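# Pin fork link to eye plate with 12 mm pin

## Task

Join the fork link to the eye plate by passing the 12 mm pin through both cheeks of the fork and through the eye. The pin's head must rest against the fork on the side that faces the parts box. The pin must not be forced into the metal of the fork cheeks or the eye plate. At the end, neither gripper, alone or together with the other, may still be holding any loose object except the fork link or the fitted pin. The joint only counts if it stays assembled without the robot holding it.

## Robot and tools

ROBOT. Two xArm6 arms, left_arm and right_arm, each with a parallel two-finger gripper. left_arm's base sits at (-0.010, +0.372, 0) m and right_arm's at (+0.012, -0.302, 0) m, each turned slightly about z. The arm names do not tell you which side of a picture something is on.

SCENE FRAME. Every reported position uses one frame: origin on the table top midway between the arms, +z up, +x out over the table, +y toward left_arm. Units are metres and radians.

execute_actions. Argument actions is a list holding zero or one item; optional pictures (true/false) turns camera images on or off for that result (they come by default).
- Empty list: nothing new is commanded; you just get the current state.
- Motion item: rows (1 to 15 rows) plus optional steps (1 to 15, default 15). Each step lasts 1/30 s and uses one row; if rows run out, the final row keeps repeating.
- Wait item: only steps, up to 300. It returns once that many steps have elapsed since the previous result, and your reply time is counted within them.

ROW LAYOUT. Each row is a flat list of 14 numbers, always for both arms: left_arm waist, shoulder, elbow, forearm roll, wrist pitch, wrist roll, opening; then the same seven for right_arm. The joint values are absolute target angles in radians, in the same convention as the Joint positions line, not offsets. To leave an arm where it is, repeat its current angles. Stated ranges per arm: waist -6.283..6.283, shoulder -2.059..2.094, elbow -3.927..0.192, forearm roll -6.283..6.283, wrist pitch -1.693..3.142, wrist roll -6.283..6.283. Opening is an absolute setting from -1 (closed) to +1 (fully open).

LIMITS. A call is refused, with nothing sent, if any target exceeds a range end by over 0.010 rad and lies further out than that joint's last reported angle. True ends may differ by up to 0.010 rad either way; a target beyond the true end is clipped there, and the result may print "joint sent to its limit" (possibly about an earlier, still running action). Absence of that line does not prove there is room left.

SPEED. Joint targets move at most 3.14 rad/s, reach that speed after 0.16 s, and all joints of one arm are paced to finish together. Each step, a target is held within 0.623 rad of the measured angle, and if the targets would shift the gripper more than 70 mm from where it is measured, the whole arm's targets are pulled back. Big moves therefore take several steps or calls. Between calls, while you think or wait, the arms keep heading for your last row until they have nearly stopped (a slow or blocked arm still counts as moving) or a step is HELD.

GRIPPER GEOMETRY. Fingers point along the gripper's +z and separate along its y. end_effector_position is the midpoint between closed finger pads, about 2 cm short of the fingertips; closing pushes the tips roughly 10 mm further along +z.

RESULT LINES.
- State line, left_arm: ... | right_arm: ...: gripper position (m), orientation quat_wxyz, linear and angular speed (m/s, rad/s), in the scene frame. The printed position can be somewhat wrong, worse when the arm is stretched far.
- Joint positions / Joint velocities: one block per arm, six joints in row order, then finger pad gap in metres (0.084 = fully open).
- grip_measured: the measured opening expressed on the -1..+1 command scale.
- Joint torques: total drive output per joint (no gripper); offset, scaled and noisy, nonzero even without contact.
- "joint command not followed": a clearance check altered or blocked joint targets on some steps; the rest of the row still ran.
- HELD: marks a step on which your row was wholly or partly not sent.

HOLDING. To keep a part, command an opening clearly lower than grip_measured; the bigger the difference, the firmer the squeeze, up to about 24 N per pad for parts up to about 6 cm wide. Closing fast can squeeze harder, sometimes hard enough to spring the fingers open. Echoing grip_measured still gives a light grip on parts up to about 6 cm, weaker for wider ones.

FAULTS. Load limits (N m): waist 43.5, shoulder 43.5, elbow 26.1, forearm roll 26.1, wrist pitch 17.4, wrist roll 17.4, including held weight. Reaching one makes that arm stop, back the joint off slightly, pause 10 s and drop the rest of the call. Holding loads warms motors: MOTOR HOT appears from 65 °C; at 80 °C the arm is braked until it cools, reported as OVER-TEMPERATURE FAULT.

AVOID. Arms touching or pushing each other; knocking or placing anything off the table; dropping parts, slamming, hard impacts, ramming the pin into metal. Loose objects may occasionally get a brief shove from outside. Smooth, economical motion is preferred.

CAMERAS. cam_left_wrist and cam_right_wrist, both 672x504, ride on the wrists; their frame (wrist_camera_optical) has +z forward, +x image-right, +y image-down. Pinhole-plus-radial calibration (K, D, T_world_to_cam) is supplied; focal lengths are about 618 and 630 px. Real values can be slightly off, and results list cameras whose numbers changed.

zoom_image: camera (one of the two names) and region [x0, y0, x1, y1] in pixels of that camera's latest image, origin top-left, at most 504 by 504. Returns an enlarged view.

read_manual: optional section, only "licences"; returns URDF licence text, no motion.

finished_scene: scene is the number of the current scene. Ends it for good and reports success; the assembly must stay correct afterward. Answering without any tool call ends the run.

Each tool is called after "Emit:" as name(argument=value, ...), one argument or row to a line, values as JSON.

## Session

Emit:
execute_actions(
  actions=[],
)

Scene clock: 0.00 s of 6033.50 s.
left_arm: end_effector_position=(+0.6097, +0.2205, +0.3399) grip_measured=+1.00 end_effector_quat_wxyz=(+0.020, -0.540, +0.841, -0.029) end_effector_velocity=(+0.000, +0.000, +0.000) end_effector_angular_velocity=(-0.000, -0.001, +0.001) | right_arm: end_effector_position=(+0.4949, -0.1750, +0.3092) grip_measured=+1.00 end_effector_quat_wxyz=(-0.059, +0.814, +0.557, -0.155) end_effector_velocity=(-0.000, +0.000, +0.000) end_effector_angular_velocity=(-0.000, +0.001, +0.000)
Joint positions: left_arm=[-0.122  0.66  -2.378 -0.011  1.648  1.762  0.084] | right_arm=[ 0.154  0.422 -1.963  0.006  1.874 -0.945  0.084]
Joint velocities: left_arm=[ 0.     0.    -0.001  0.    -0.    -0.001  0.   ] | right_arm=[ 0.    -0.    -0.     0.     0.001 -0.    -0.   ]
Joint torques (N m, as the arm reports them, + toward a larger angle): no reading
Motor temperatures (°C, as the motors report them): left_arm=[29 35 36 33 34 35] | right_arm=[32 31 30 32 38 29]

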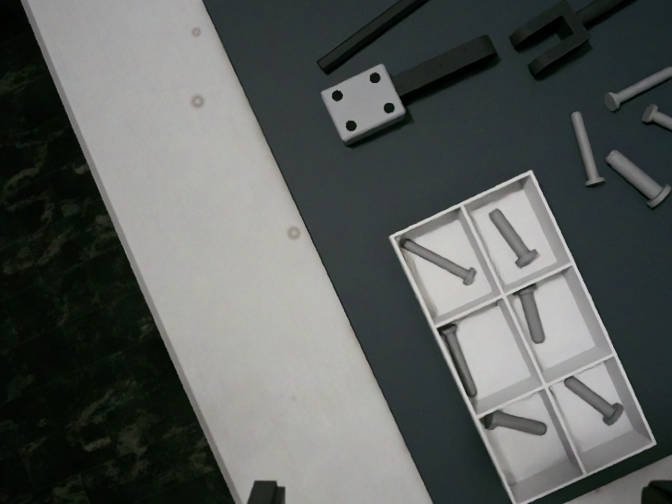

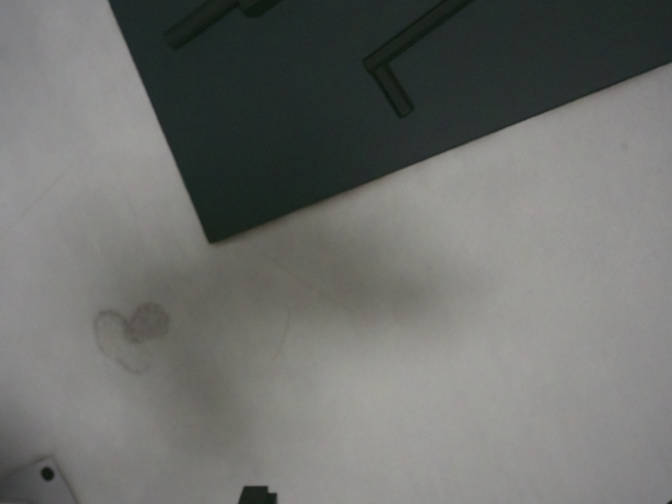

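Emit:
execute_actions(
  actions=[
    {"rows":[[-0.363,0.024,-1.233,0,1.209,1.094,1,0.154,0.422,-1.963,0.006,1.874,-0.945,1]]},
  ],
  pictures=false,
)

Emit:
execute_actions(
  actions=[
    {"steps":30},
  ],
)

Scene clock: 16.93 s of 6033.50 s.
left_arm: end_effector_position=(+0.5295, +0.1412, +0.3823) grip_measured=+1.00 end_effector_quat_wxyz=(-0.047, +0.653, -0.749, +0.102) end_effector_velocity=(-0.246, -0.044, -0.309) end_effector_angular_velocity=(+0.069, +0.510, +0.412) | right_arm: end_effector_position=(+0.4948, -0.1748, +0.3094) grip_measured=+1.00 end_effector_quat_wxyz=(-0.059, +0.814, +0.557, -0.155) end_effector_velocity=(+0.001, -0.001, +0.000) end_effector_angular_velocity=(+0.000, -0.002, -0.002)
Joint positions: left_arm=[-0.29   0.218 -1.788 -0.004  1.346  1.306  0.084] | right_arm=[ 0.154  0.422 -1.963  0.006  1.874 -0.945  0.084]
Joint velocities: left_arm=[-0.239 -0.627  1.549  0.011 -0.428 -0.666 -0.   ] | right_arm=[-0.002 -0.    -0.     0.    -0.002  0.    -0.   ]
Joint torques (N m, as the arm reports them, + toward a larger angle): left_arm=[  3.96 -20.17 -17.38   0.6   -1.21   0.5 ] | right_arm=[ -0.55 -21.88 -12.81  -0.24  -0.94   0.53]
Motor temperatures (°C, as the motors report them): left_arm=[29 36 38 33 34 35] | right_arm=[32 31 32 32 38 29]
Steps of this call (steps 1 to 90: nothing new was sent; then 13.43 s passed at rest; steps 91 to 105: all 15 steps of this action). Readings (joint positions):
91: left_arm=[-0.122 0.660 -2.377 -0.011 1.648 1.762] | right_arm=[0.154 0.422 -1.963 0.006 1.874 -0.945]
92: left_arm=[-0.123 0.657 -2.373 -0.011 1.645 1.757] | right_arm=[0.154 0.422 -1.963 0.006 1.874 -0.945]
94: left_arm=[-0.136 0.622 -2.328 -0.010 1.616 1.716] | right_arm=[0.154 0.422 -1.963 0.006 1.874 -0.945]
98: left_arm=[-0.195 0.469 -2.179 -0.008 1.515 1.566] | right_arm=[0.154 0.422 -1.963 0.006 1.874 -0.945]
105: the state above

Scene clock: 17.93 s of 6033.50 s.
left_arm: end_effector_position=(+0.4207, +0.1499, +0.2500) grip_measured=+1.00 end_effector_quat_wxyz=(-0.000, +0.707, -0.707, +0.000) end_effector_velocity=(-0.001, +0.000, -0.001) end_effector_angular_velocity=(+0.002, +0.002, -0.000) | right_arm: end_effector_position=(+0.4948, -0.1748, +0.3094) grip_measured=+1.00 end_effector_quat_wxyz=(-0.059, +0.814, +0.557, -0.155) end_effector_velocity=(+0.000, +0.000, +0.000) end_effector_angular_velocity=(+0.000, -0.002, +0.000)
Joint positions: left_arm=[-0.363  0.024 -1.233  0.     1.209  1.094  0.084] | right_arm=[ 0.154  0.422 -1.963  0.006  1.874 -0.945  0.084]
Joint velocities: left_arm=[-0.001 -0.     0.003  0.001 -0.    -0.     0.   ] | right_arm=[ 0.    -0.001  0.     0.    -0.001  0.     0.   ]
Joint torques (N m, as the arm reports them, + toward a larger angle): left_arm=[ -0.3  -30.15 -20.76   0.38  -1.25   0.31] | right_arm=[ -0.05 -21.99 -12.92  -0.21  -0.88   0.58]
Motor temperatures (°C, as the motors report them): left_arm=[29 36 38 33 34 35] | right_arm=[32 31 32 32 38 29]
Steps of this call (steps 1 to 30: the robot went on to your last target). Readings (joint positions):
1: left_arm=[-0.296 0.200 -1.739 -0.003 1.333 1.286] | right_arm=[0.154 0.422 -1.963 0.006 1.874 -0.945]
2: left_arm=[-0.302 0.185 -1.692 -0.003 1.322 1.269] | right_arm=[0.154 0.422 -1.963 0.006 1.874 -0.945]
4: left_arm=[-0.313 0.159 -1.603 -0.002 1.302 1.236] | right_arm=[0.154 0.422 -1.963 0.006 1.874 -0.945]
8: left_arm=[-0.335 0.099 -1.435 -0.001 1.260 1.172] | right_arm=[0.154 0.422 -1.963 0.006 1.874 -0.945]
30: the state above
camera_calibration (this result's frames):
cam_left_wrist: T_world_to_cam=[[-0.999685, -0.00843584, 0.0236292, 0.445959], [-0.00861697, 0.999934, -0.00757424, -0.0787864], [-0.0235637, -0.00777546, -0.999692, 0.392591], [0, 0, 0, 1]] pos_world=[0.45439, 0.0855958, 0.381335]
cam_right_wrist: T_world_to_cam=[[0.893131, -0.362248, -0.266632, -0.393289], [-0.323136, -0.9291, 0.179881, 0.00756822], [-0.312889, -0.0744986, -0.946863, 0.56128], [0, 0, 0, 1]] pos_world=[0.529323, -0.0936221, 0.425231]

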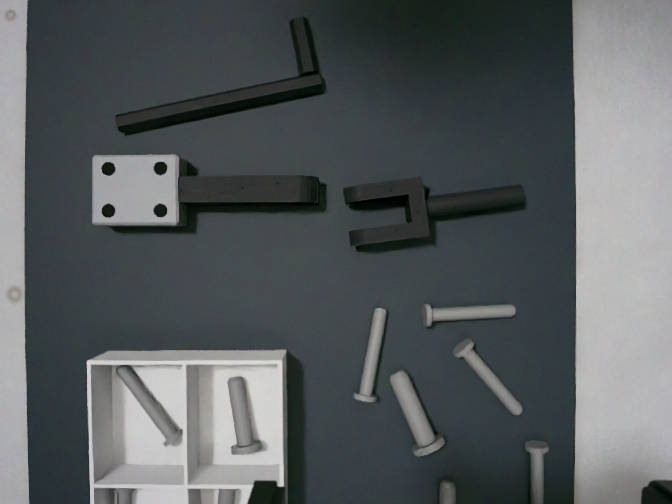

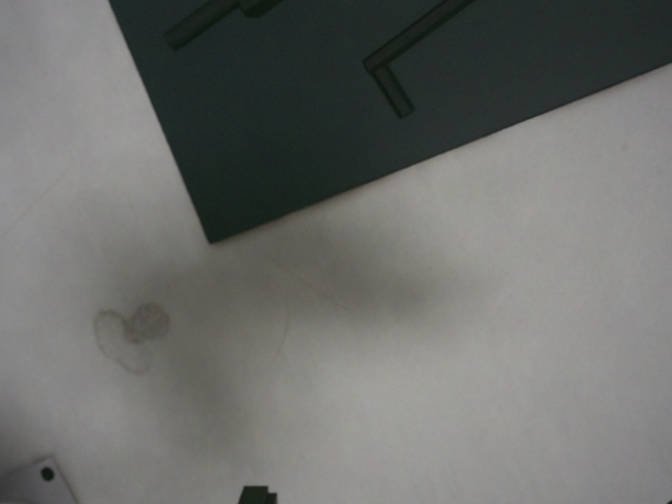

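Emit:
execute_actions(
  actions=[
    {"rows":[[-0.363,0.024,-1.233,0,1.209,1.094,1,0.564,0.178,-0.236,0,-0.742,0,1]]},
  ],
  pictures=false,
)

Emit:
execute_actions(
  actions=[
    {"steps":60},
  ],
)

Scene clock: 29.37 s of 6033.50 s.
left_arm: end_effector_position=(+0.4206, +0.1500, +0.2499) grip_measured=+1.00 end_effector_quat_wxyz=(+0.000, +0.707, -0.707, +0.000) end_effector_velocity=(-0.000, +0.000, -0.000) end_effector_angular_velocity=(+0.001, +0.001, -0.001) | right_arm: end_effector_position=(+0.4566, -0.0629, +0.2166) grip_measured=+1.00 end_effector_quat_wxyz=(-0.001, +0.881, +0.464, -0.095) end_effector_velocity=(-0.137, +0.152, -0.311) end_effector_angular_velocity=(-0.085, -0.300, -0.686)
Joint positions: left_arm=[-0.363  0.024 -1.233  0.     1.209  1.094  0.084] | right_arm=[ 0.391  0.281 -1.493  0.003  1.403 -0.478  0.084]
Joint velocities: left_arm=[ 0.    -0.     0.001  0.     0.     0.001  0.   ] | right_arm=[ 0.398 -0.234  1.233 -0.006 -1.226  1.103  0.   ]
Joint torques (N m, as the arm reports them, + toward a larger angle): left_arm=[ -0.27 -30.01 -20.75   0.43  -1.07   0.27] | right_arm=[ -1.88 -19.51 -13.12  -0.4   -0.87   0.34]
Motor temperatures (°C, as the motors report them): left_arm=[29 36 39 33 34 35] | right_arm=[32 31 33 32 38 29]
Steps of this call (steps 1 to 15: the robot went on to your last target; steps 16 to 90: nothing new was sent; then 7.93 s passed at rest; steps 91 to 105: all 15 steps of this action). Readings (joint positions):
91: left_arm=[-0.363 0.024 -1.233 0.000 1.209 1.094] | right_arm=[0.154 0.422 -1.963 0.006 1.874 -0.945]
92: left_arm=[-0.363 0.024 -1.233 0.000 1.209 1.094] | right_arm=[0.156 0.420 -1.959 0.006 1.869 -0.940]
94: left_arm=[-0.363 0.024 -1.233 -0.000 1.209 1.094] | right_arm=[0.179 0.404 -1.919 0.005 1.827 -0.899]
98: left_arm=[-0.363 0.024 -1.233 0.000 1.209 1.094] | right_arm=[0.273 0.351 -1.772 0.005 1.682 -0.753]
105: the state above

Scene clock: 40.13 s of 6033.50 s.
left_arm: end_effector_position=(+0.4206, +0.1500, +0.2499) grip_measured=+1.00 end_effector_quat_wxyz=(+0.000, +0.707, -0.707, +0.000) end_effector_velocity=(-0.000, -0.000, -0.000) end_effector_angular_velocity=(-0.000, +0.001, -0.001) | right_arm: end_effector_position=(+0.3508, -0.0557, +0.0266) grip_measured=+1.00 end_effector_quat_wxyz=(-0.002, +0.936, +0.352, +0.007) end_effector_velocity=(-0.000, -0.000, -0.001) end_effector_angular_velocity=(-0.001, +0.001, +0.001)
Joint positions: left_arm=[-0.363  0.024 -1.233 -0.     1.209  1.094  0.084] | right_arm=[ 0.528  0.181 -0.695  0.001  0.499 -0.09   0.084]
Joint velocities: left_arm=[-0.     0.    -0.    -0.     0.     0.001  0.   ] | right_arm=[ 0.     0.002 -0.     0.    -0.    -0.001 -0.   ]
Joint torques (N m, as the arm reports them, + toward a larger angle): left_arm=[ -0.38 -30.43 -20.58   0.39  -1.17   0.45] | right_arm=[ -0.14 -15.69 -10.28  -0.13  -1.62   0.55]
Motor temperatures (°C, as the motors report them): left_arm=[29 36 40 33 34 35] | right_arm=[32 31 33 32 38 29]
TORQUE FAULT: the external load on joint 3 (elbow) of the right arm reached its load limit, and that arm stopped for 10 seconds. A torque fault stops only its own arm. That arm's remaining commands of this call were not run. Joint 3 (elbow) of that arm moved back by up to 3 degrees. That arm holds there, with its grip as last carried out, and accepts commands again: back off and push less far. That arm stops again, at the same cost, whenever a joint's load reaches its limit.
The stop of the right arm began at step 23 of this call (marked STOPPED below). From that step on that arm followed nothing that you had sent. Nothing is kept back now, and the robot has no last target.
Steps of this call (steps 1 to 60: the robot went on to your last target; steps 61 to 323: the stop continued). Readings (joint positions):
1: left_arm=[-0.363 0.024 -1.233 0.000 1.209 1.094] | right_arm=[0.404 0.274 -1.452 0.003 1.362 -0.443]
2: left_arm=[-0.363 0.024 -1.233 0.000 1.209 1.094] | right_arm=[0.416 0.267 -1.411 0.002 1.321 -0.410]
4: left_arm=[-0.363 0.024 -1.233 -0.000 1.209 1.094] | right_arm=[0.437 0.254 -1.329 0.002 1.239 -0.352]
8: left_arm=[-0.363 0.024 -1.233 -0.000 1.209 1.094] | right_arm=[0.470 0.235 -1.166 0.001 1.077 -0.260]
23: left_arm=[-0.363 0.024 -1.233 -0.000 1.209 1.094] | right_arm=[0.527 0.175 -0.641 0.001 0.493 -0.090] STOPPED (the right arm)
323: the state above
camera_calibration (this result's frames):
cam_left_wrist: T_world_to_cam=[[-0.999678, -0.00840524, 0.0239285, 0.445753], [-0.00858494, 0.999936, -0.00741696, -0.0788567], [-0.0238646, -0.00762, -0.999686, 0.392556], [0, 0, 0, 1]] pos_world=[0.454301, 0.0855896, 0.381182]
cam_right_wrist: T_world_to_cam=[[0.665892, -0.746032, 0.00492079, -0.24581], [-0.745857, -0.665856, -0.0182721, 0.290715], [0.0169081, 0.00849702, -0.999821, 0.147627], [0, 0, 0, 1]] pos_world=[0.378019, 0.00893784, 0.154122]

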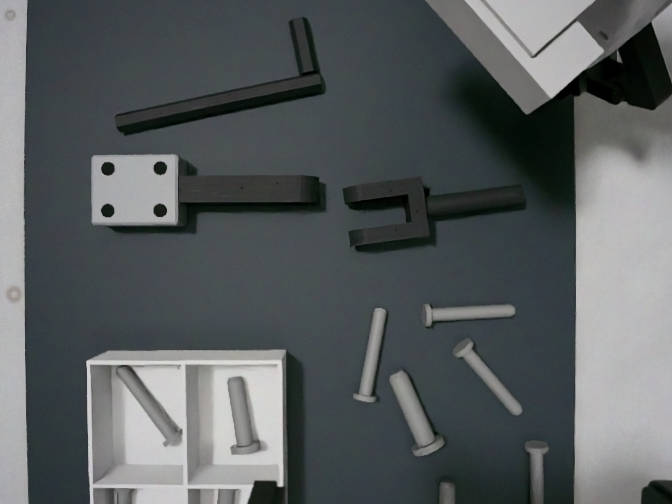

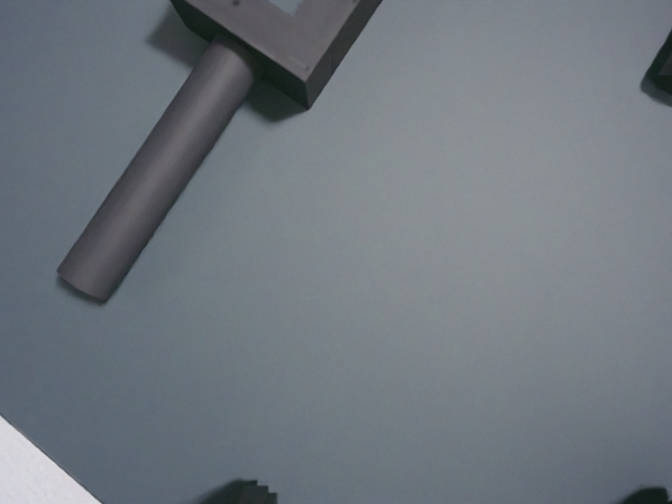

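Wrist first.

Emit:
execute_actions(
  actions=[
    {"rows":[[-0.363,0.024,-1.233,0,1.209,1.094,1,0.564,0.178,-0.7,0,-0.5,0,1]]},
  ],
  pictures=false,
)

Emit:
execute_actions(
  actions=[
    {"rows":[[-0.363,0.024,-1.233,0,1.209,1.094,1,0.564,0.178,-0.236,0,-0.742,0,1]]},
  ],
  pictures=false,
)

Emit:
execute_actions(
  actions=[
    {"steps":20},
  ],
)

Scene clock: 44.63 s of 6033.50 s.
left_arm: end_effector_position=(+0.4206, +0.1500, +0.2499) grip_measured=+1.00 end_effector_quat_wxyz=(+0.000, +0.707, -0.707, +0.000) end_effector_velocity=(+0.000, +0.000, +0.000) end_effector_angular_velocity=(+0.000, -0.000, -0.000) | right_arm: end_effector_position=(+0.4511, +0.0352, +0.1253) grip_measured=+1.00 end_effector_quat_wxyz=(-0.100, +0.893, +0.316, +0.305) end_effector_velocity=(+0.187, +0.172, +0.352) end_effector_angular_velocity=(+1.051, -1.258, -0.045)
Joint positions: left_arm=[-0.363  0.024 -1.233 -0.     1.209  1.094  0.084] | right_arm=[ 0.554  0.179 -0.699  0.    -0.133 -0.025  0.084]
Joint velocities: left_arm=[ 0.    -0.    -0.001  0.     0.     0.    -0.   ] | right_arm=[ 0.042 -0.003 -0.007 -0.001 -1.628  0.11   0.   ]
Joint torques (N m, as the arm reports them, + toward a larger angle): left_arm=[ -0.83 -29.98 -20.73   0.16  -1.23   0.37] | right_arm=[  0.01 -16.46 -10.71  -0.37  -2.21   0.88]
Motor temperatures (°C, as the motors report them): left_arm=[29 36 40 33 34 35] | right_arm=[32 31 33 32 38 29]
Steps of this call (steps 1 to 90: nothing new was sent; then 1.00 s passed at rest; steps 91 to 105: all 15 steps of this action). Readings (joint positions):
91: left_arm=[-0.363 0.024 -1.233 0.000 1.209 1.094] | right_arm=[0.528 0.181 -0.695 0.001 0.499 -0.090]
92: left_arm=[-0.363 0.024 -1.233 0.000 1.209 1.094] | right_arm=[0.528 0.181 -0.695 0.001 0.495 -0.090]
94: left_arm=[-0.363 0.024 -1.233 0.000 1.209 1.094] | right_arm=[0.530 0.182 -0.694 0.001 0.452 -0.083]
98: left_arm=[-0.363 0.024 -1.233 0.000 1.209 1.094] | right_arm=[0.542 0.180 -0.697 0.001 0.247 -0.056]
105: the state above

Scene clock: 45.13 s of 6033.50 s.
left_arm: end_effector_position=(+0.4206, +0.1500, +0.2499) grip_measured=+1.00 end_effector_quat_wxyz=(+0.000, +0.707, -0.707, +0.000) end_effector_velocity=(-0.000, +0.000, -0.001) end_effector_angular_velocity=(+0.001, +0.001, +0.000) | right_arm: end_effector_position=(+0.3640, -0.0265, +0.0823) grip_measured=+1.00 end_effector_quat_wxyz=(-0.126, +0.872, +0.301, +0.366) end_effector_velocity=(-0.148, -0.112, -0.070) end_effector_angular_velocity=(-0.011, +0.036, -0.006)
Joint positions: left_arm=[-0.363  0.024 -1.233  0.     1.209  1.094  0.084] | right_arm=[ 0.563  0.179 -0.279  0.    -0.694 -0.002  0.084]
Joint velocities: left_arm=[ 0.    -0.     0.002  0.001  0.    -0.     0.   ] | right_arm=[ 0.007  0.006  0.541  0.    -0.512  0.019 -0.   ]
Joint torques (N m, as the arm reports them, + toward a larger angle): left_arm=[ -0.35 -30.38 -20.83   0.26  -1.52   0.25] | right_arm=[  0.07 -13.98 -12.29  -0.22  -2.37   0.59]
Motor temperatures (°C, as the motors report them): left_arm=[29 36 40 33 34 35] | right_arm=[32 31 33 32 38 29]
Steps of this call (steps 1 to 15: all 15 steps of this action). Readings (joint positions):
1: left_arm=[-0.363 0.024 -1.233 0.000 1.209 1.094] | right_arm=[0.556 0.179 -0.699 0.000 -0.188 -0.021]
2: left_arm=[-0.363 0.024 -1.233 -0.000 1.209 1.094] | right_arm=[0.557 0.178 -0.697 0.000 -0.242 -0.018]
4: left_arm=[-0.363 0.024 -1.233 0.000 1.209 1.094] | right_arm=[0.558 0.175 -0.666 0.000 -0.333 -0.014]
8: left_arm=[-0.363 0.024 -1.233 -0.000 1.209 1.094] | right_arm=[0.560 0.180 -0.509 0.000 -0.469 -0.010]
15: the state above

Scene clock: 45.80 s of 6033.50 s.
left_arm: end_effector_position=(+0.4206, +0.1500, +0.2499) grip_measured=+1.00 end_effector_quat_wxyz=(+0.000, +0.707, -0.707, +0.000) end_effector_velocity=(-0.000, -0.000, -0.000) end_effector_angular_velocity=(-0.000, +0.001, +0.001) | right_arm: end_effector_position=(+0.3531, -0.0347, +0.0795) grip_measured=+1.00 end_effector_quat_wxyz=(-0.127, +0.871, +0.301, +0.368) end_effector_velocity=(-0.000, -0.000, +0.000) end_effector_angular_velocity=(+0.000, -0.000, +0.000)
Joint positions: left_arm=[-0.363  0.024 -1.233  0.     1.209  1.094  0.084] | right_arm=[ 0.564  0.178 -0.236 -0.    -0.742 -0.     0.084]
Joint velocities: left_arm=[-0.    -0.     0.001 -0.001  0.    -0.001  0.   ] | right_arm=[ 0.    -0.001  0.002  0.    -0.001 -0.    -0.   ]
Joint torques (N m, as the arm reports them, + toward a larger angle): left_arm=[ -0.8  -29.87 -21.02   0.19  -1.3    0.21] | right_arm=[ -0.21 -11.63  -6.32  -0.1   -2.39   0.63]
Motor temperatures (°C, as the motors report them): left_arm=[29 36 40 33 34 35] | right_arm=[32 31 32 32 38 29]
Steps of this call (steps 1 to 20: the robot went on to your last target). Readings (joint positions):
1: left_arm=[-0.363 0.024 -1.233 -0.000 1.209 1.094] | right_arm=[0.564 0.179 -0.265 0.000 -0.708 -0.001]
2: left_arm=[-0.363 0.024 -1.233 -0.000 1.209 1.094] | right_arm=[0.564 0.179 -0.257 0.000 -0.718 -0.001]
4: left_arm=[-0.363 0.024 -1.233 -0.000 1.209 1.094] | right_arm=[0.564 0.178 -0.248 0.000 -0.731 -0.000]
8: left_arm=[-0.363 0.024 -1.233 0.000 1.209 1.094] | right_arm=[0.564 0.178 -0.241 -0.000 -0.739 -0.000]
20: the state above
camera_calibration (this result's frames):
cam_left_wrist: T_world_to_cam=[[-0.999678, -0.00840513, 0.0239283, 0.445753], [-0.00858483, 0.999936, -0.00741697, -0.0788568], [-0.0238644, -0.00762001, -0.999686, 0.392556], [0, 0, 0, 1]] pos_world=[0.454301, 0.0855896, 0.381182]
cam_right_wrist: T_world_to_cam=[[0.620535, -0.784113, 0.0101347, -0.217624], [-0.539325, -0.436124, -0.720364, 0.298228], [0.569267, 0.441545, -0.693522, -0.00400457], [0, 0, 0, 1]] pos_world=[0.298165, -0.0388089, 0.214261]

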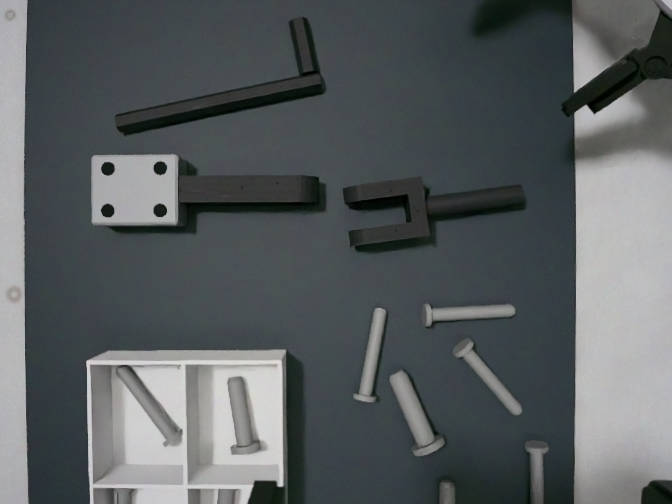

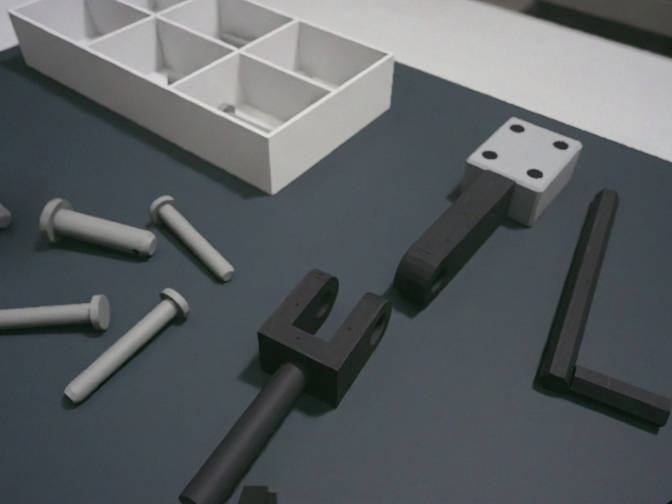

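Emit:
execute_actions(
  actions=[
    {"rows":[[0,0.024,-1.233,0,1.209,0.714,-0.5,0.695,0.2,-1.034,0,0,0.677,0]]},
  ],
  pictures=false,
)

Emit:
execute_actions(
  actions=[
    {"steps":15},
  ],
  pictures=false,
)

Emit:
execute_actions(
  actions=[
    {"rows":[[0,0.024,-1.233,0,1.209,0.714,-0.5,0.695,0.25,-1.034,0,0.784,0.677,0]]},
  ],
  pictures=false,
)

Emit:
execute_actions(
  actions=[
    {"steps":25},
  ],
)

Scene clock: 81.47 s of 6033.50 s.
left_arm: end_effector_position=(+0.4693, +0.3007, +0.2499) grip_measured=-0.52 end_effector_quat_wxyz=(-0.000, +0.900, -0.436, -0.000) end_effector_velocity=(+0.030, +0.203, +0.001) end_effector_angular_velocity=(+0.001, -0.001, +0.847) | right_arm: end_effector_position=(+0.4311, +0.0813, +0.1499) grip_measured=-0.01 end_effector_quat_wxyz=(-0.210, +0.905, +0.162, +0.332) end_effector_velocity=(+0.150, +0.260, +0.245) end_effector_angular_velocity=(+0.493, +0.346, -0.412)
Joint positions: left_arm=[-0.034  0.024 -1.233  0.     1.209  0.754  0.021] | right_arm=[ 0.64   0.191 -0.673 -0.    -0.326  0.388  0.044]
Joint velocities: left_arm=[ 0.423 -0.002  0.     0.001  0.001 -0.424 -0.   ] | right_arm=[ 0.159  0.025 -1.034  0.     0.931  0.827 -0.   ]
Joint torques (N m, as the arm reports them, + toward a larger angle): left_arm=[ -9.05 -30.28 -20.76   0.32  -1.34   0.7 ] | right_arm=[  0.3  -17.07 -10.62  -0.25  -2.45   0.57]
Motor temperatures (°C, as the motors report them): left_arm=[29 36 40 33 34 35] | right_arm=[32 31 31 32 38 29]
Steps of this call (steps 1 to 15: the robot went on to your last target; steps 16 to 90: nothing new was sent; then 32.17 s passed at rest; steps 91 to 105: all 15 steps of this action). Readings (joint positions):
91: left_arm=[-0.363 0.024 -1.233 -0.000 1.209 1.094] | right_arm=[0.564 0.178 -0.236 0.000 -0.742 0.000]
92: left_arm=[-0.360 0.024 -1.233 -0.000 1.209 1.089] | right_arm=[0.565 0.178 -0.239 0.000 -0.737 0.005]
94: left_arm=[-0.326 0.024 -1.233 -0.001 1.209 1.050] | right_arm=[0.573 0.181 -0.276 0.000 -0.695 0.047]
98: left_arm=[-0.210 0.024 -1.233 0.000 1.209 0.934] | right_arm=[0.602 0.185 -0.429 -0.000 -0.549 0.190]
105: the state above

Scene clock: 81.97 s of 6033.50 s.
left_arm: end_effector_position=(+0.4714, +0.3168, +0.2499) grip_measured=-0.52 end_effector_quat_wxyz=(+0.000, +0.915, -0.403, +0.000) end_effector_velocity=(+0.000, +0.003, -0.000) end_effector_angular_velocity=(+0.001, +0.000, +0.005) | right_arm: end_effector_position=(+0.4672, +0.1618, +0.2465) grip_measured=-0.01 end_effector_quat_wxyz=(-0.270, +0.913, +0.057, +0.300) end_effector_velocity=(+0.001, +0.008, -0.001) end_effector_angular_velocity=(+0.004, +0.061, -0.035)
Joint positions: left_arm=[-0.001  0.024 -1.233 -0.     1.209  0.714  0.021] | right_arm=[ 0.694  0.2   -1.025  0.    -0.006  0.671  0.044]
Joint velocities: left_arm=[ 0.005  0.     0.     0.001 -0.    -0.001 -0.   ] | right_arm=[ 0.008  0.017 -0.051  0.001  0.073  0.062 -0.   ]
Joint torques (N m, as the arm reports them, + toward a larger angle): left_arm=[ -0.23 -30.2  -20.82   0.3   -1.26   0.27] | right_arm=[ -0.18 -19.11 -12.81  -0.36  -2.41   0.46]
Motor temperatures (°C, as the motors report them): left_arm=[29 36 40 33 34 35] | right_arm=[32 31 31 32 38 29]
Steps of this call (steps 1 to 15: the robot went on to your last target). Readings (joint positions):
1: left_arm=[-0.023 0.024 -1.233 0.000 1.209 0.742] | right_arm=[0.645 0.192 -0.708 -0.000 -0.295 0.415]
2: left_arm=[-0.016 0.024 -1.233 0.000 1.209 0.733] | right_arm=[0.650 0.193 -0.742 -0.000 -0.263 0.443]
4: left_arm=[-0.009 0.024 -1.233 0.000 1.209 0.724] | right_arm=[0.661 0.194 -0.811 -0.000 -0.201 0.498]
8: left_arm=[-0.003 0.024 -1.233 -0.000 1.209 0.716] | right_arm=[0.682 0.198 -0.947 -0.000 -0.079 0.607]
15: the state above

Scene clock: 82.47 s of 6033.50 s.
left_arm: end_effector_position=(+0.4714, +0.3171, +0.2499) grip_measured=-0.52 end_effector_quat_wxyz=(+0.000, +0.916, -0.402, +0.000) end_effector_velocity=(+0.000, +0.000, +0.000) end_effector_angular_velocity=(+0.000, -0.001, -0.001) | right_arm: end_effector_position=(+0.3940, +0.0879, +0.1169) grip_measured=-0.01 end_effector_quat_wxyz=(-0.073, +0.992, +0.059, +0.081) end_effector_velocity=(-0.245, -0.250, -0.235) end_effector_angular_velocity=(-1.117, +1.095, -0.004)
Joint positions: left_arm=[-0.     0.024 -1.233 -0.     1.209  0.714  0.021] | right_arm=[ 0.695  0.238 -1.032  0.     0.576  0.676  0.044]
Joint velocities: left_arm=[ 0.    -0.    -0.     0.     0.     0.001  0.   ] | right_arm=[ 0.     0.087 -0.007 -0.     1.483  0.004  0.   ]
Joint torques (N m, as the arm reports them, + toward a larger angle): left_arm=[ -0.3  -29.95 -21.15   0.27  -1.46   0.2 ] | right_arm=[ -0.26 -18.62 -12.67  -0.35  -1.84   0.62]
Motor temperatures (°C, as the motors report them): left_arm=[29 36 40 33 34 35] | right_arm=[32 31 31 32 38 29]
Steps of this call (steps 1 to 15: all 15 steps of this action). Readings (joint positions):
1: left_arm=[-0.001 0.024 -1.233 -0.000 1.209 0.714] | right_arm=[0.694 0.201 -1.027 0.000 -0.004 0.673]
2: left_arm=[-0.000 0.024 -1.233 -0.000 1.209 0.714] | right_arm=[0.694 0.201 -1.028 0.000 0.002 0.674]
4: left_arm=[-0.000 0.024 -1.233 -0.000 1.209 0.714] | right_arm=[0.694 0.203 -1.032 0.000 0.045 0.675]
8: left_arm=[-0.000 0.024 -1.233 -0.000 1.209 0.714] | right_arm=[0.694 0.218 -1.030 0.000 0.232 0.675]
15: the state above

Scene clock: 83.30 s of 6033.50 s.
left_arm: end_effector_position=(+0.4714, +0.3172, +0.2499) grip_measured=-0.52 end_effector_quat_wxyz=(+0.000, +0.916, -0.402, +0.000) end_effector_velocity=(-0.001, +0.000, -0.001) end_effector_angular_velocity=(+0.000, +0.002, -0.001) | right_arm: end_effector_position=(+0.3580, +0.0514, +0.0902) grip_measured=-0.01 end_effector_quat_wxyz=(-0.000, +0.998, +0.060, +0.000) end_effector_velocity=(-0.000, -0.000, -0.001) end_effector_angular_velocity=(-0.002, +0.002, -0.000)
Joint positions: left_arm=[-0.     0.024 -1.233  0.     1.209  0.714  0.021] | right_arm=[ 0.695  0.25  -1.034 -0.     0.784  0.677  0.044]
Joint velocities: left_arm=[ 0.     0.     0.002  0.    -0.     0.001 -0.   ] | right_arm=[-0.     0.001  0.    -0.     0.001  0.     0.   ]
Joint torques (N m, as the arm reports them, + toward a larger angle): left_arm=[ -0.49 -30.57 -20.96   0.11  -1.5    0.28] | right_arm=[ -0.06 -18.65 -12.32  -0.35  -1.54   0.62]
Motor temperatures (°C, as the motors report them): left_arm=[29 36 40 33 34 35] | right_arm=[32 31 31 32 38 29]
Steps of this call (steps 1 to 25: the robot went on to your last target). Readings (joint positions):
1: left_arm=[-0.000 0.024 -1.233 -0.000 1.209 0.714] | right_arm=[0.695 0.241 -1.032 0.000 0.625 0.677]
2: left_arm=[-0.000 0.024 -1.233 -0.000 1.209 0.714] | right_arm=[0.695 0.244 -1.032 0.000 0.668 0.677]
4: left_arm=[-0.000 0.024 -1.233 -0.000 1.209 0.714] | right_arm=[0.695 0.248 -1.032 0.000 0.728 0.677]
8: left_arm=[-0.000 0.024 -1.233 -0.000 1.209 0.714] | right_arm=[0.695 0.249 -1.034 -0.000 0.770 0.677]
25: the state above
camera_calibration (this result's frames):
cam_left_wrist: T_world_to_cam=[[-0.730519, -0.682473, 0.0239303, 0.584857], [-0.682779, 0.730587, -0.00741543, 0.157654], [-0.0124223, -0.0217562, -0.999686, 0.394132], [0, 0, 0, 1]] pos_world=[0.539788, 0.292544, 0.381182]
cam_right_wrist: T_world_to_cam=[[0.129051, -0.991631, 0.00383254, 0.0338729], [-0.991627, -0.129067, -0.00431272, 0.427751], [0.00477128, -0.00324389, -0.999983, 0.215165], [0, 0, 0, 1]] pos_world=[0.418771, 0.0894958, 0.216877]

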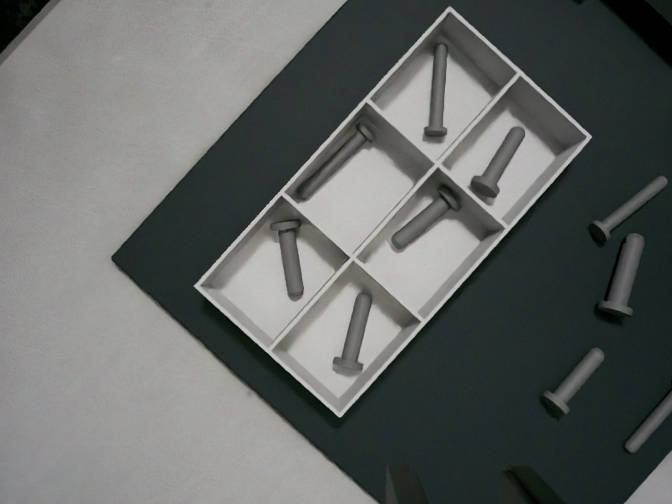

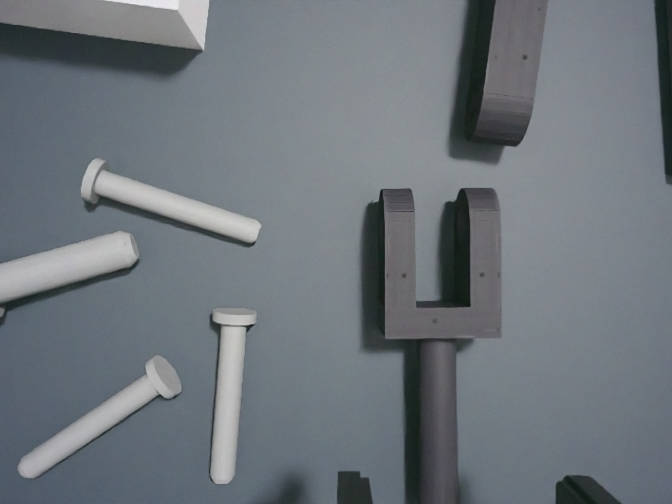

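Emit:
execute_actions(
  actions=[
    {"rows":[[0,0.024,-1.233,0,1.209,0.714,-0.5,0.695,0.3823,-1.0068,0,0.6245,0.677,0]]},
  ],
  pictures=false,
)

Emit:
execute_actions(
  actions=[
    {"rows":[[0,0.024,-1.233,0,1.209,0.714,-0.5,0.695,0.3823,-1.0068,0,0.6245,0.677,0],[0,0.024,-1.233,0,1.209,0.714,-0.5,0.695,0.3823,-1.0068,0,0.6245,0.677,0],[0,0.024,-1.233,0,1.209,0.714,-0.5,0.695,0.3823,-1.0068,0,0.6245,0.677,-0.3],[0,0.024,-1.233,0,1.209,0.714,-0.5,0.695,0.3823,-1.0068,0,0.6245,0.677,-0.5],[0,0.024,-1.233,0,1.209,0.714,-0.5,0.695,0.3823,-1.0068,0,0.6245,0.677,-0.6],[0,0.024,-1.233,0,1.209,0.714,-0.5,0.695,0.3823,-1.0068,0,0.6245,0.677,-0.7],[0,0.024,-1.233,0,1.209,0.714,-0.5,0.695,0.3823,-1.0068,0,0.6245,0.677,-0.8],[0,0.024,-1.233,0,1.209,0.714,-0.5,0.695,0.3823,-1.0068,0,0.6245,0.677,-1]]},
  ],
  pictures=false,
)

Emit:
execute_actions(
  actions=[
    {"rows":[[0,0.024,-1.233,0,1.209,0.714,-0.5,0.679,0.3694,-0.9942,0,0.6248,0.781,-1]]},
  ],
)

Scene clock: 96.27 s of 6033.50 s.
left_arm: end_effector_position=(+0.4714, +0.3172, +0.2499) grip_measured=-0.52 end_effector_quat_wxyz=(+0.000, +0.916, -0.402, +0.000) end_effector_velocity=(-0.000, -0.000, +0.000) end_effector_angular_velocity=(-0.000, +0.000, -0.000) | right_arm: end_effector_position=(+0.3585, +0.0519, +0.0293) grip_measured=-0.01 end_effector_quat_wxyz=(-0.001, +0.998, +0.060, +0.001) end_effector_velocity=(+0.000, -0.000, -0.002) end_effector_angular_velocity=(+0.003, -0.003, -0.000)
Joint positions: left_arm=[-0.     0.024 -1.233  0.     1.209  0.714  0.021] | right_arm=[ 0.695  0.378 -1.008 -0.     0.628  0.677  0.044]
Joint velocities: left_arm=[-0. -0. -0. -0.  0.  0. -0.] | right_arm=[-0.001  0.003  0.005 -0.    -0.013 -0.     0.   ]
Joint torques (N m, as the arm reports them, + toward a larger angle): left_arm=[  0.06 -30.18 -20.98   0.17  -1.25   0.22] | right_arm=[ -0.13 -15.44 -10.81  -0.35  -2.71   0.57]
Motor temperatures (°C, as the motors report them): left_arm=[29 36 40 33 34 35] | right_arm=[32 31 32 32 38 29]
Steps of this call (steps 1 to 15: the robot went on to your last target; steps 16 to 90: nothing new was sent; then 9.47 s passed at rest; steps 91 to 105: all 15 steps of this action). Readings (joint positions):
91: left_arm=[-0.000 0.024 -1.233 -0.000 1.209 0.714] | right_arm=[0.695 0.250 -1.034 -0.000 0.784 0.677]
92: left_arm=[0.000 0.024 -1.233 0.000 1.209 0.714] | right_arm=[0.695 0.252 -1.034 -0.000 0.779 0.677]
94: left_arm=[0.000 0.024 -1.233 -0.000 1.209 0.714] | right_arm=[0.695 0.280 -1.032 -0.000 0.738 0.677]
98: left_arm=[-0.000 0.024 -1.233 -0.000 1.209 0.714] | right_arm=[0.695 0.365 -1.005 0.000 0.655 0.677]
105: the state above

Scene clock: 96.77 s of 6033.50 s.
left_arm: end_effector_position=(+0.4714, +0.3172, +0.2499) grip_measured=-0.52 end_effector_quat_wxyz=(+0.000, +0.916, -0.402, +0.000) end_effector_velocity=(-0.000, -0.000, +0.000) end_effector_angular_velocity=(-0.000, -0.000, +0.001) | right_arm: end_effector_position=(+0.3601, +0.0531, +0.0296) grip_measured=-0.74 end_effector_quat_wxyz=(-0.003, +0.998, +0.059, +0.003) end_effector_velocity=(-0.001, -0.001, -0.002) end_effector_angular_velocity=(-0.004, +0.004, +0.000)
Joint positions: left_arm=[ 0.     0.024 -1.233  0.     1.209  0.714  0.021] | right_arm=[ 0.694  0.38  -1.01  -0.     0.623  0.677  0.012]
Joint velocities: left_arm=[ 0.    -0.     0.    -0.    -0.    -0.001 -0.   ] | right_arm=[-0.     0.002  0.002  0.     0.001 -0.     0.   ]
Joint torques (N m, as the arm reports them, + toward a larger angle): left_arm=[ -0.3  -29.93 -20.79   0.35  -1.23   0.2 ] | right_arm=[ 1.92 -8.4  -3.97  0.42  0.    0.63]
Motor temperatures (°C, as the motors report them): left_arm=[29 36 40 33 34 35] | right_arm=[32 31 32 32 38 29]
Steps of this call (steps 1 to 15: all 15 steps of this action). Readings (joint positions):
1: left_arm=[-0.000 0.024 -1.233 -0.000 1.209 0.714] | right_arm=[0.695 0.378 -1.008 -0.000 0.628 0.677]
2: left_arm=[-0.000 0.024 -1.233 0.000 1.209 0.714] | right_arm=[0.695 0.378 -1.008 -0.000 0.627 0.677]
4: left_arm=[0.000 0.024 -1.233 0.000 1.209 0.714] | right_arm=[0.695 0.378 -1.009 -0.000 0.625 0.677]
8: left_arm=[-0.000 0.024 -1.233 -0.000 1.209 0.714] | right_arm=[0.694 0.379 -1.011 -0.000 0.623 0.677]
15: the state above

Scene clock: 97.27 s of 6033.50 s.
left_arm: end_effector_position=(+0.4714, +0.3172, +0.2499) grip_measured=-0.52 end_effector_quat_wxyz=(+0.000, +0.916, -0.402, +0.000) end_effector_velocity=(+0.000, +0.000, +0.000) end_effector_angular_velocity=(+0.001, -0.000, -0.000) | right_arm: end_effector_position=(+0.3614, +0.0447, +0.0295) grip_measured=-0.74 end_effector_quat_wxyz=(-0.001, +1.000, +0.001, +0.001) end_effector_velocity=(+0.002, -0.004, +0.001) end_effector_angular_velocity=(-0.003, +0.002, -0.020)
Joint positions: left_arm=[ 0.     0.024 -1.233  0.     1.209  0.714  0.021] | right_arm=[ 0.681  0.369 -0.995  0.     0.624  0.78   0.011]
Joint velocities: left_arm=[ 0.    -0.    -0.     0.001  0.    -0.    -0.   ] | right_arm=[-0.008 -0.005  0.003 -0.002  0.005  0.014  0.   ]
Joint torques (N m, as the arm reports them, + toward a larger angle): left_arm=[ -0.67 -30.05 -20.78   0.35  -1.21   0.08] | right_arm=[-6.34 -9.1  -1.21 -2.15  2.24  0.9 ]
Motor temperatures (°C, as the motors report them): left_arm=[29 36 40 33 34 35] | right_arm=[32 31 32 32 38 29]
Steps of this call (steps 1 to 15: all 15 steps of this action). Readings (joint positions):
1: left_arm=[0.000 0.024 -1.233 0.000 1.209 0.714] | right_arm=[0.694 0.380 -1.010 -0.000 0.623 0.677]
2: left_arm=[0.000 0.024 -1.233 -0.000 1.209 0.714] | right_arm=[0.694 0.380 -1.010 -0.000 0.623 0.682]
4: left_arm=[-0.000 0.024 -1.233 -0.000 1.209 0.714] | right_arm=[0.691 0.377 -1.006 0.001 0.621 0.716]
8: left_arm=[0.000 0.024 -1.233 -0.000 1.209 0.714] | right_arm=[0.684 0.371 -0.998 0.001 0.622 0.766]
15: the state above
camera_calibration (this result's frames):
cam_left_wrist: T_world_to_cam=[[-0.730519, -0.682473, 0.0239304, 0.584857], [-0.682779, 0.730587, -0.00741525, 0.157653], [-0.0124226, -0.0217562, -0.999686, 0.394132], [0, 0, 0, 1]] pos_world=[0.539788, 0.292544, 0.381182]
cam_right_wrist: T_world_to_cam=[[0.0120166, -0.999925, 0.00229644, 0.0697428], [-0.999912, -0.0120292, -0.00555514, 0.427777], [0.00558235, -0.00222949, -0.999982, 0.154158], [0, 0, 0, 1]] pos_world=[0.426041, 0.0752271, 0.156371]

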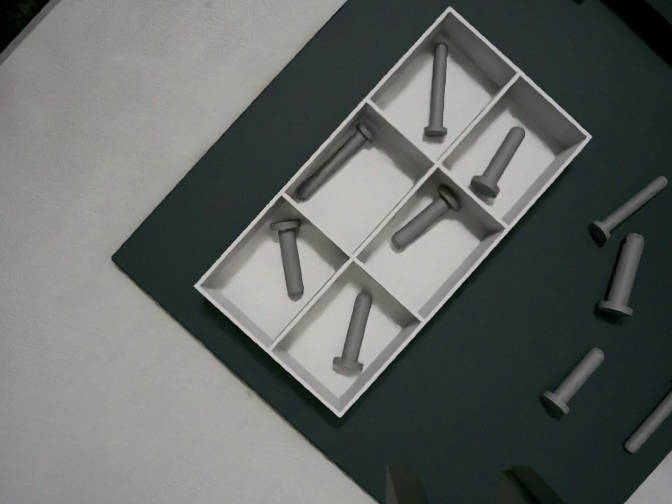

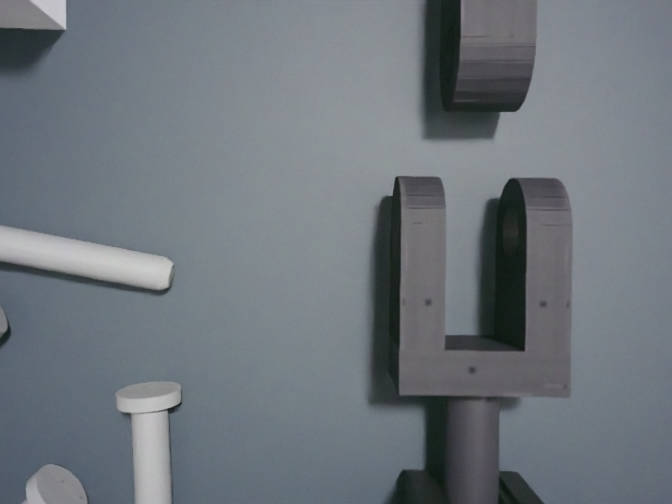

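Emit:
execute_actions(
  actions=[
    {"rows":[[0,0.024,-1.233,0,1.209,0.714,-0.5,0.669,0.3697,-1.0098,0,0.6401,0.771,-1]]},
  ],
)

Scene clock: 107.40 s of 6033.50 s.
left_arm: end_effector_position=(+0.4714, +0.3172, +0.2499) grip_measured=-0.52 end_effector_quat_wxyz=(+0.000, +0.916, -0.402, +0.000) end_effector_velocity=(+0.000, -0.000, +0.000) end_effector_angular_velocity=(+0.000, -0.001, -0.000) | right_arm: end_effector_position=(+0.3659, +0.0403, +0.0306) grip_measured=-0.74 end_effector_quat_wxyz=(+0.003, +1.000, -0.001, -0.003) end_effector_velocity=(+0.002, +0.001, +0.003) end_effector_angular_velocity=(+0.005, -0.005, -0.001)
Joint positions: left_arm=[ 0.     0.024 -1.233  0.     1.209  0.714  0.021] | right_arm=[ 0.668  0.372 -1.006 -0.     0.642  0.771  0.011]
Joint velocities: left_arm=[-0.    -0.    -0.001  0.    -0.     0.    -0.   ] | right_arm=[-0.001 -0.004 -0.003  0.     0.001 -0.001  0.   ]
Joint torques (N m, as the arm reports them, + toward a larger angle): left_arm=[ -0.38 -29.51 -20.66   0.31  -1.37   0.39] | right_arm=[ -4.2  -15.5   -8.71  -1.32  -1.01   0.85]
Motor temperatures (°C, as the motors report them): left_arm=[29 36 40 33 34 35] | right_arm=[32 31 32 32 38 29]
Steps of this call (steps 1 to 15: the robot went on to your last target; steps 16 to 90: nothing new was sent; then 6.63 s passed at rest; steps 91 to 105: all 15 steps of this action). Readings (joint positions):
91: left_arm=[0.000 0.024 -1.233 -0.000 1.209 0.714] | right_arm=[0.679 0.369 -0.996 0.000 0.625 0.781]
92: left_arm=[-0.000 0.024 -1.233 0.000 1.209 0.714] | right_arm=[0.678 0.370 -0.997 -0.000 0.628 0.779]
94: left_arm=[0.000 0.024 -1.233 0.000 1.209 0.714] | right_arm=[0.672 0.371 -1.001 -0.000 0.635 0.775]
98: left_arm=[-0.000 0.024 -1.233 -0.000 1.209 0.714] | right_arm=[0.668 0.372 -1.005 -0.001 0.641 0.772]
105: the state above
camera_calibration (this result's frames):
cam_left_wrist: T_world_to_cam=[[-0.730519, -0.682473, 0.0239304, 0.584857], [-0.682779, 0.730587, -0.00741529, 0.157653], [-0.0124225, -0.0217562, -0.999686, 0.394132], [0, 0, 0, 1]] pos_world=[0.539788, 0.292544, 0.381182]
cam_right_wrist: T_world_to_cam=[[0.00863476, -0.99992, 0.00929159, 0.0663191], [-0.999962, -0.00862509, 0.00108015, 0.431878], [-0.000999925, -0.00930057, -0.999956, 0.157919], [0, 0, 0, 1]] pos_world=[0.431447, 0.0715075, 0.156829]

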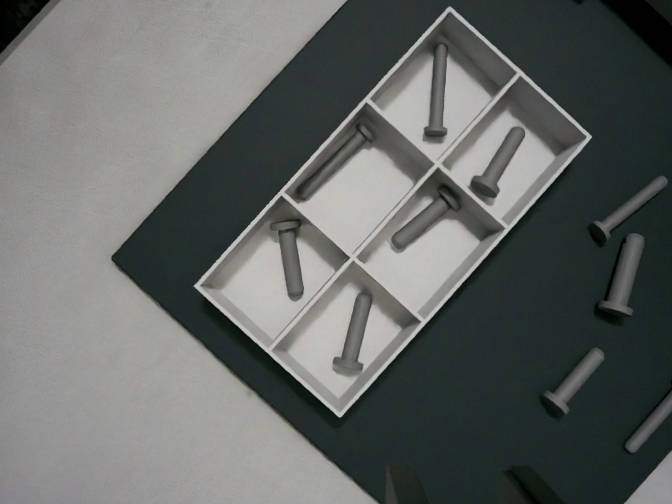

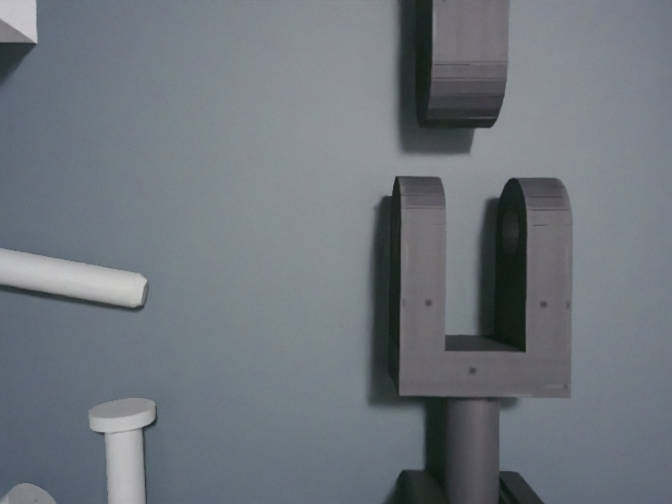

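Still settling (integrator). Repeat.

Emit:
execute_actions(
  actions=[
    {"rows":[[0,0.024,-1.233,0,1.209,0.714,-0.5,0.669,0.3697,-1.0098,0,0.6401,0.771,-1]]},
  ],
  pictures=false,
)

Emit:
execute_actions(
  actions=[
    {"rows":[[0,0.024,-1.233,0,1.209,0.714,-0.5,0.669,0.3697,-1.0098,0,0.6401,0.771,-1]]},
  ],
)

Scene clock: 113.17 s of 6033.50 s.
left_arm: end_effector_position=(+0.4714, +0.3172, +0.2499) grip_measured=-0.52 end_effector_quat_wxyz=(+0.000, +0.916, -0.402, +0.000) end_effector_velocity=(-0.000, -0.000, -0.000) end_effector_angular_velocity=(+0.000, +0.000, +0.001) | right_arm: end_effector_position=(+0.3674, +0.0425, +0.0331) grip_measured=-0.74 end_effector_quat_wxyz=(+0.000, +1.000, -0.000, +0.000) end_effector_velocity=(-0.000, +0.001, +0.001) end_effector_angular_velocity=(+0.002, -0.002, +0.002)
Joint positions: left_arm=[-0.     0.024 -1.233  0.     1.209  0.714  0.021] | right_arm=[ 0.669  0.37  -1.01   0.     0.64   0.771  0.011]
Joint velocities: left_arm=[-0.    -0.     0.     0.    -0.    -0.001 -0.   ] | right_arm=[ 0.002 -0.001  0.     0.    -0.001  0.    -0.   ]
Joint torques (N m, as the arm reports them, + toward a larger angle): left_arm=[ -0.04 -30.17 -20.86   0.28  -1.29   0.28] | right_arm=[ -0.24 -20.46 -11.99  -0.32  -1.82   0.66]
Motor temperatures (°C, as the motors report them): left_arm=[29 36 40 33 34 35] | right_arm=[32 31 32 32 38 29]
Steps of this call (steps 1 to 15: the robot went on to your last target; steps 16 to 90: nothing new was sent; then 2.27 s passed at rest; steps 91 to 105: all 15 steps of this action). Readings (joint positions):
91: left_arm=[0.000 0.024 -1.233 0.000 1.209 0.714] | right_arm=[0.669 0.370 -1.010 -0.000 0.640 0.771]
92: left_arm=[-0.000 0.024 -1.233 -0.000 1.209 0.714] | right_arm=[0.669 0.370 -1.010 -0.000 0.640 0.771]
94: left_arm=[0.000 0.024 -1.233 -0.000 1.209 0.714] | right_arm=[0.669 0.370 -1.010 -0.000 0.640 0.771]
98: left_arm=[-0.000 0.024 -1.233 -0.000 1.209 0.714] | right_arm=[0.669 0.370 -1.010 0.000 0.640 0.771]
105: the state above

Scene clock: 113.67 s of 6033.50 s.
left_arm: end_effector_position=(+0.4714, +0.3172, +0.2499) grip_measured=-0.52 end_effector_quat_wxyz=(+0.000, +0.916, -0.402, +0.000) end_effector_velocity=(-0.000, -0.000, -0.000) end_effector_angular_velocity=(-0.001, +0.001, +0.002) | right_arm: end_effector_position=(+0.3674, +0.0425, +0.0331) grip_measured=-0.74 end_effector_quat_wxyz=(+0.000, +1.000, -0.000, +0.000) end_effector_velocity=(-0.000, -0.000, -0.000) end_effector_angular_velocity=(-0.001, +0.001, +0.000)
Joint positions: left_arm=[ 0.     0.024 -1.233  0.     1.209  0.714  0.021] | right_arm=[ 0.669  0.37  -1.01   0.     0.64   0.771  0.011]
Joint velocities: left_arm=[ 0.     0.     0.001 -0.001 -0.    -0.001 -0.   ] | right_arm=[-0.    -0.     0.    -0.     0.001 -0.001 -0.   ]
Joint torques (N m, as the arm reports them, + toward a larger angle): left_arm=[ -0.17 -29.76 -20.73   0.45  -1.33   0.61] | right_arm=[ -0.12 -20.34 -12.02  -0.24  -1.89   0.56]
Motor temperatures (°C, as the motors report them): left_arm=[29 36 40 33 35 35] | right_arm=[32 31 32 32 38 29]
Steps of this call (steps 1 to 15: all 15 steps of this action). Readings (joint positions):
1: left_arm=[0.000 0.024 -1.233 0.000 1.209 0.714] | right_arm=[0.669 0.370 -1.010 0.000 0.640 0.771]
2: left_arm=[0.000 0.024 -1.233 -0.000 1.209 0.714] | right_arm=[0.669 0.370 -1.010 -0.000 0.640 0.771]
4: left_arm=[-0.000 0.024 -1.233 -0.000 1.209 0.714] | right_arm=[0.669 0.370 -1.010 -0.000 0.640 0.771]
8: left_arm=[0.000 0.024 -1.233 0.000 1.209 0.714] | right_arm=[0.669 0.370 -1.010 -0.000 0.640 0.771]
15: the state above
camera_calibration (this result's frames):
cam_left_wrist: T_world_to_cam=[[-0.730519, -0.682473, 0.0239303, 0.584857], [-0.682779, 0.730587, -0.00741546, 0.157653], [-0.0124223, -0.0217563, -0.999686, 0.394132], [0, 0, 0, 1]] pos_world=[0.539788, 0.292544, 0.381182]
cam_right_wrist: T_world_to_cam=[[0.00941285, -0.999948, 0.00393445, 0.0684329], [-0.999947, -0.0094293, -0.00418301, 0.433629], [0.00421989, -0.00389487, -0.999984, 0.158197], [0, 0, 0, 1]] pos_world=[0.432294, 0.0731343, 0.159739]

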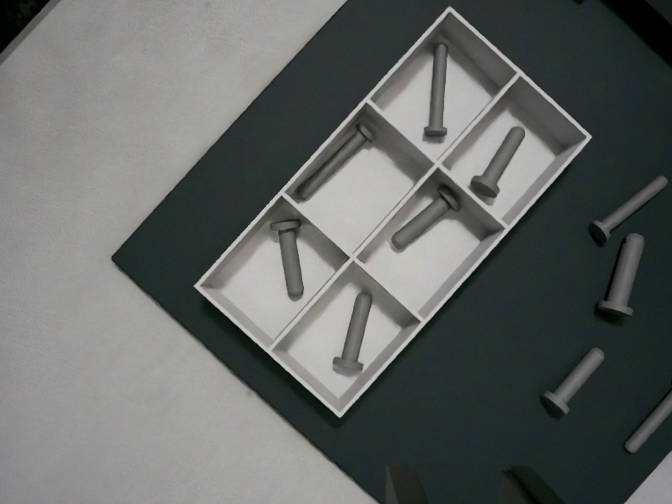

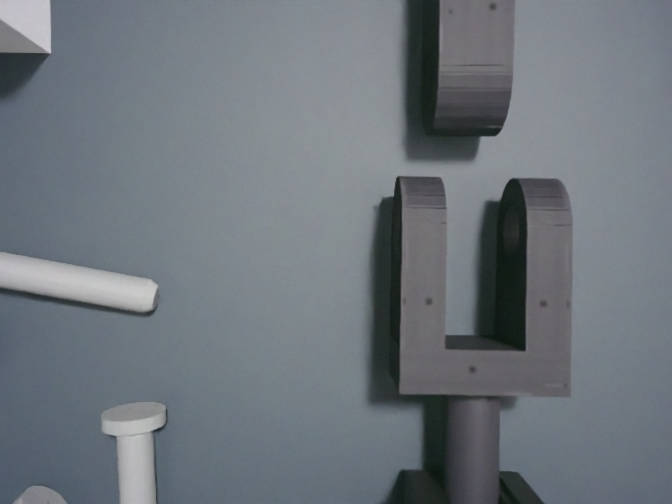

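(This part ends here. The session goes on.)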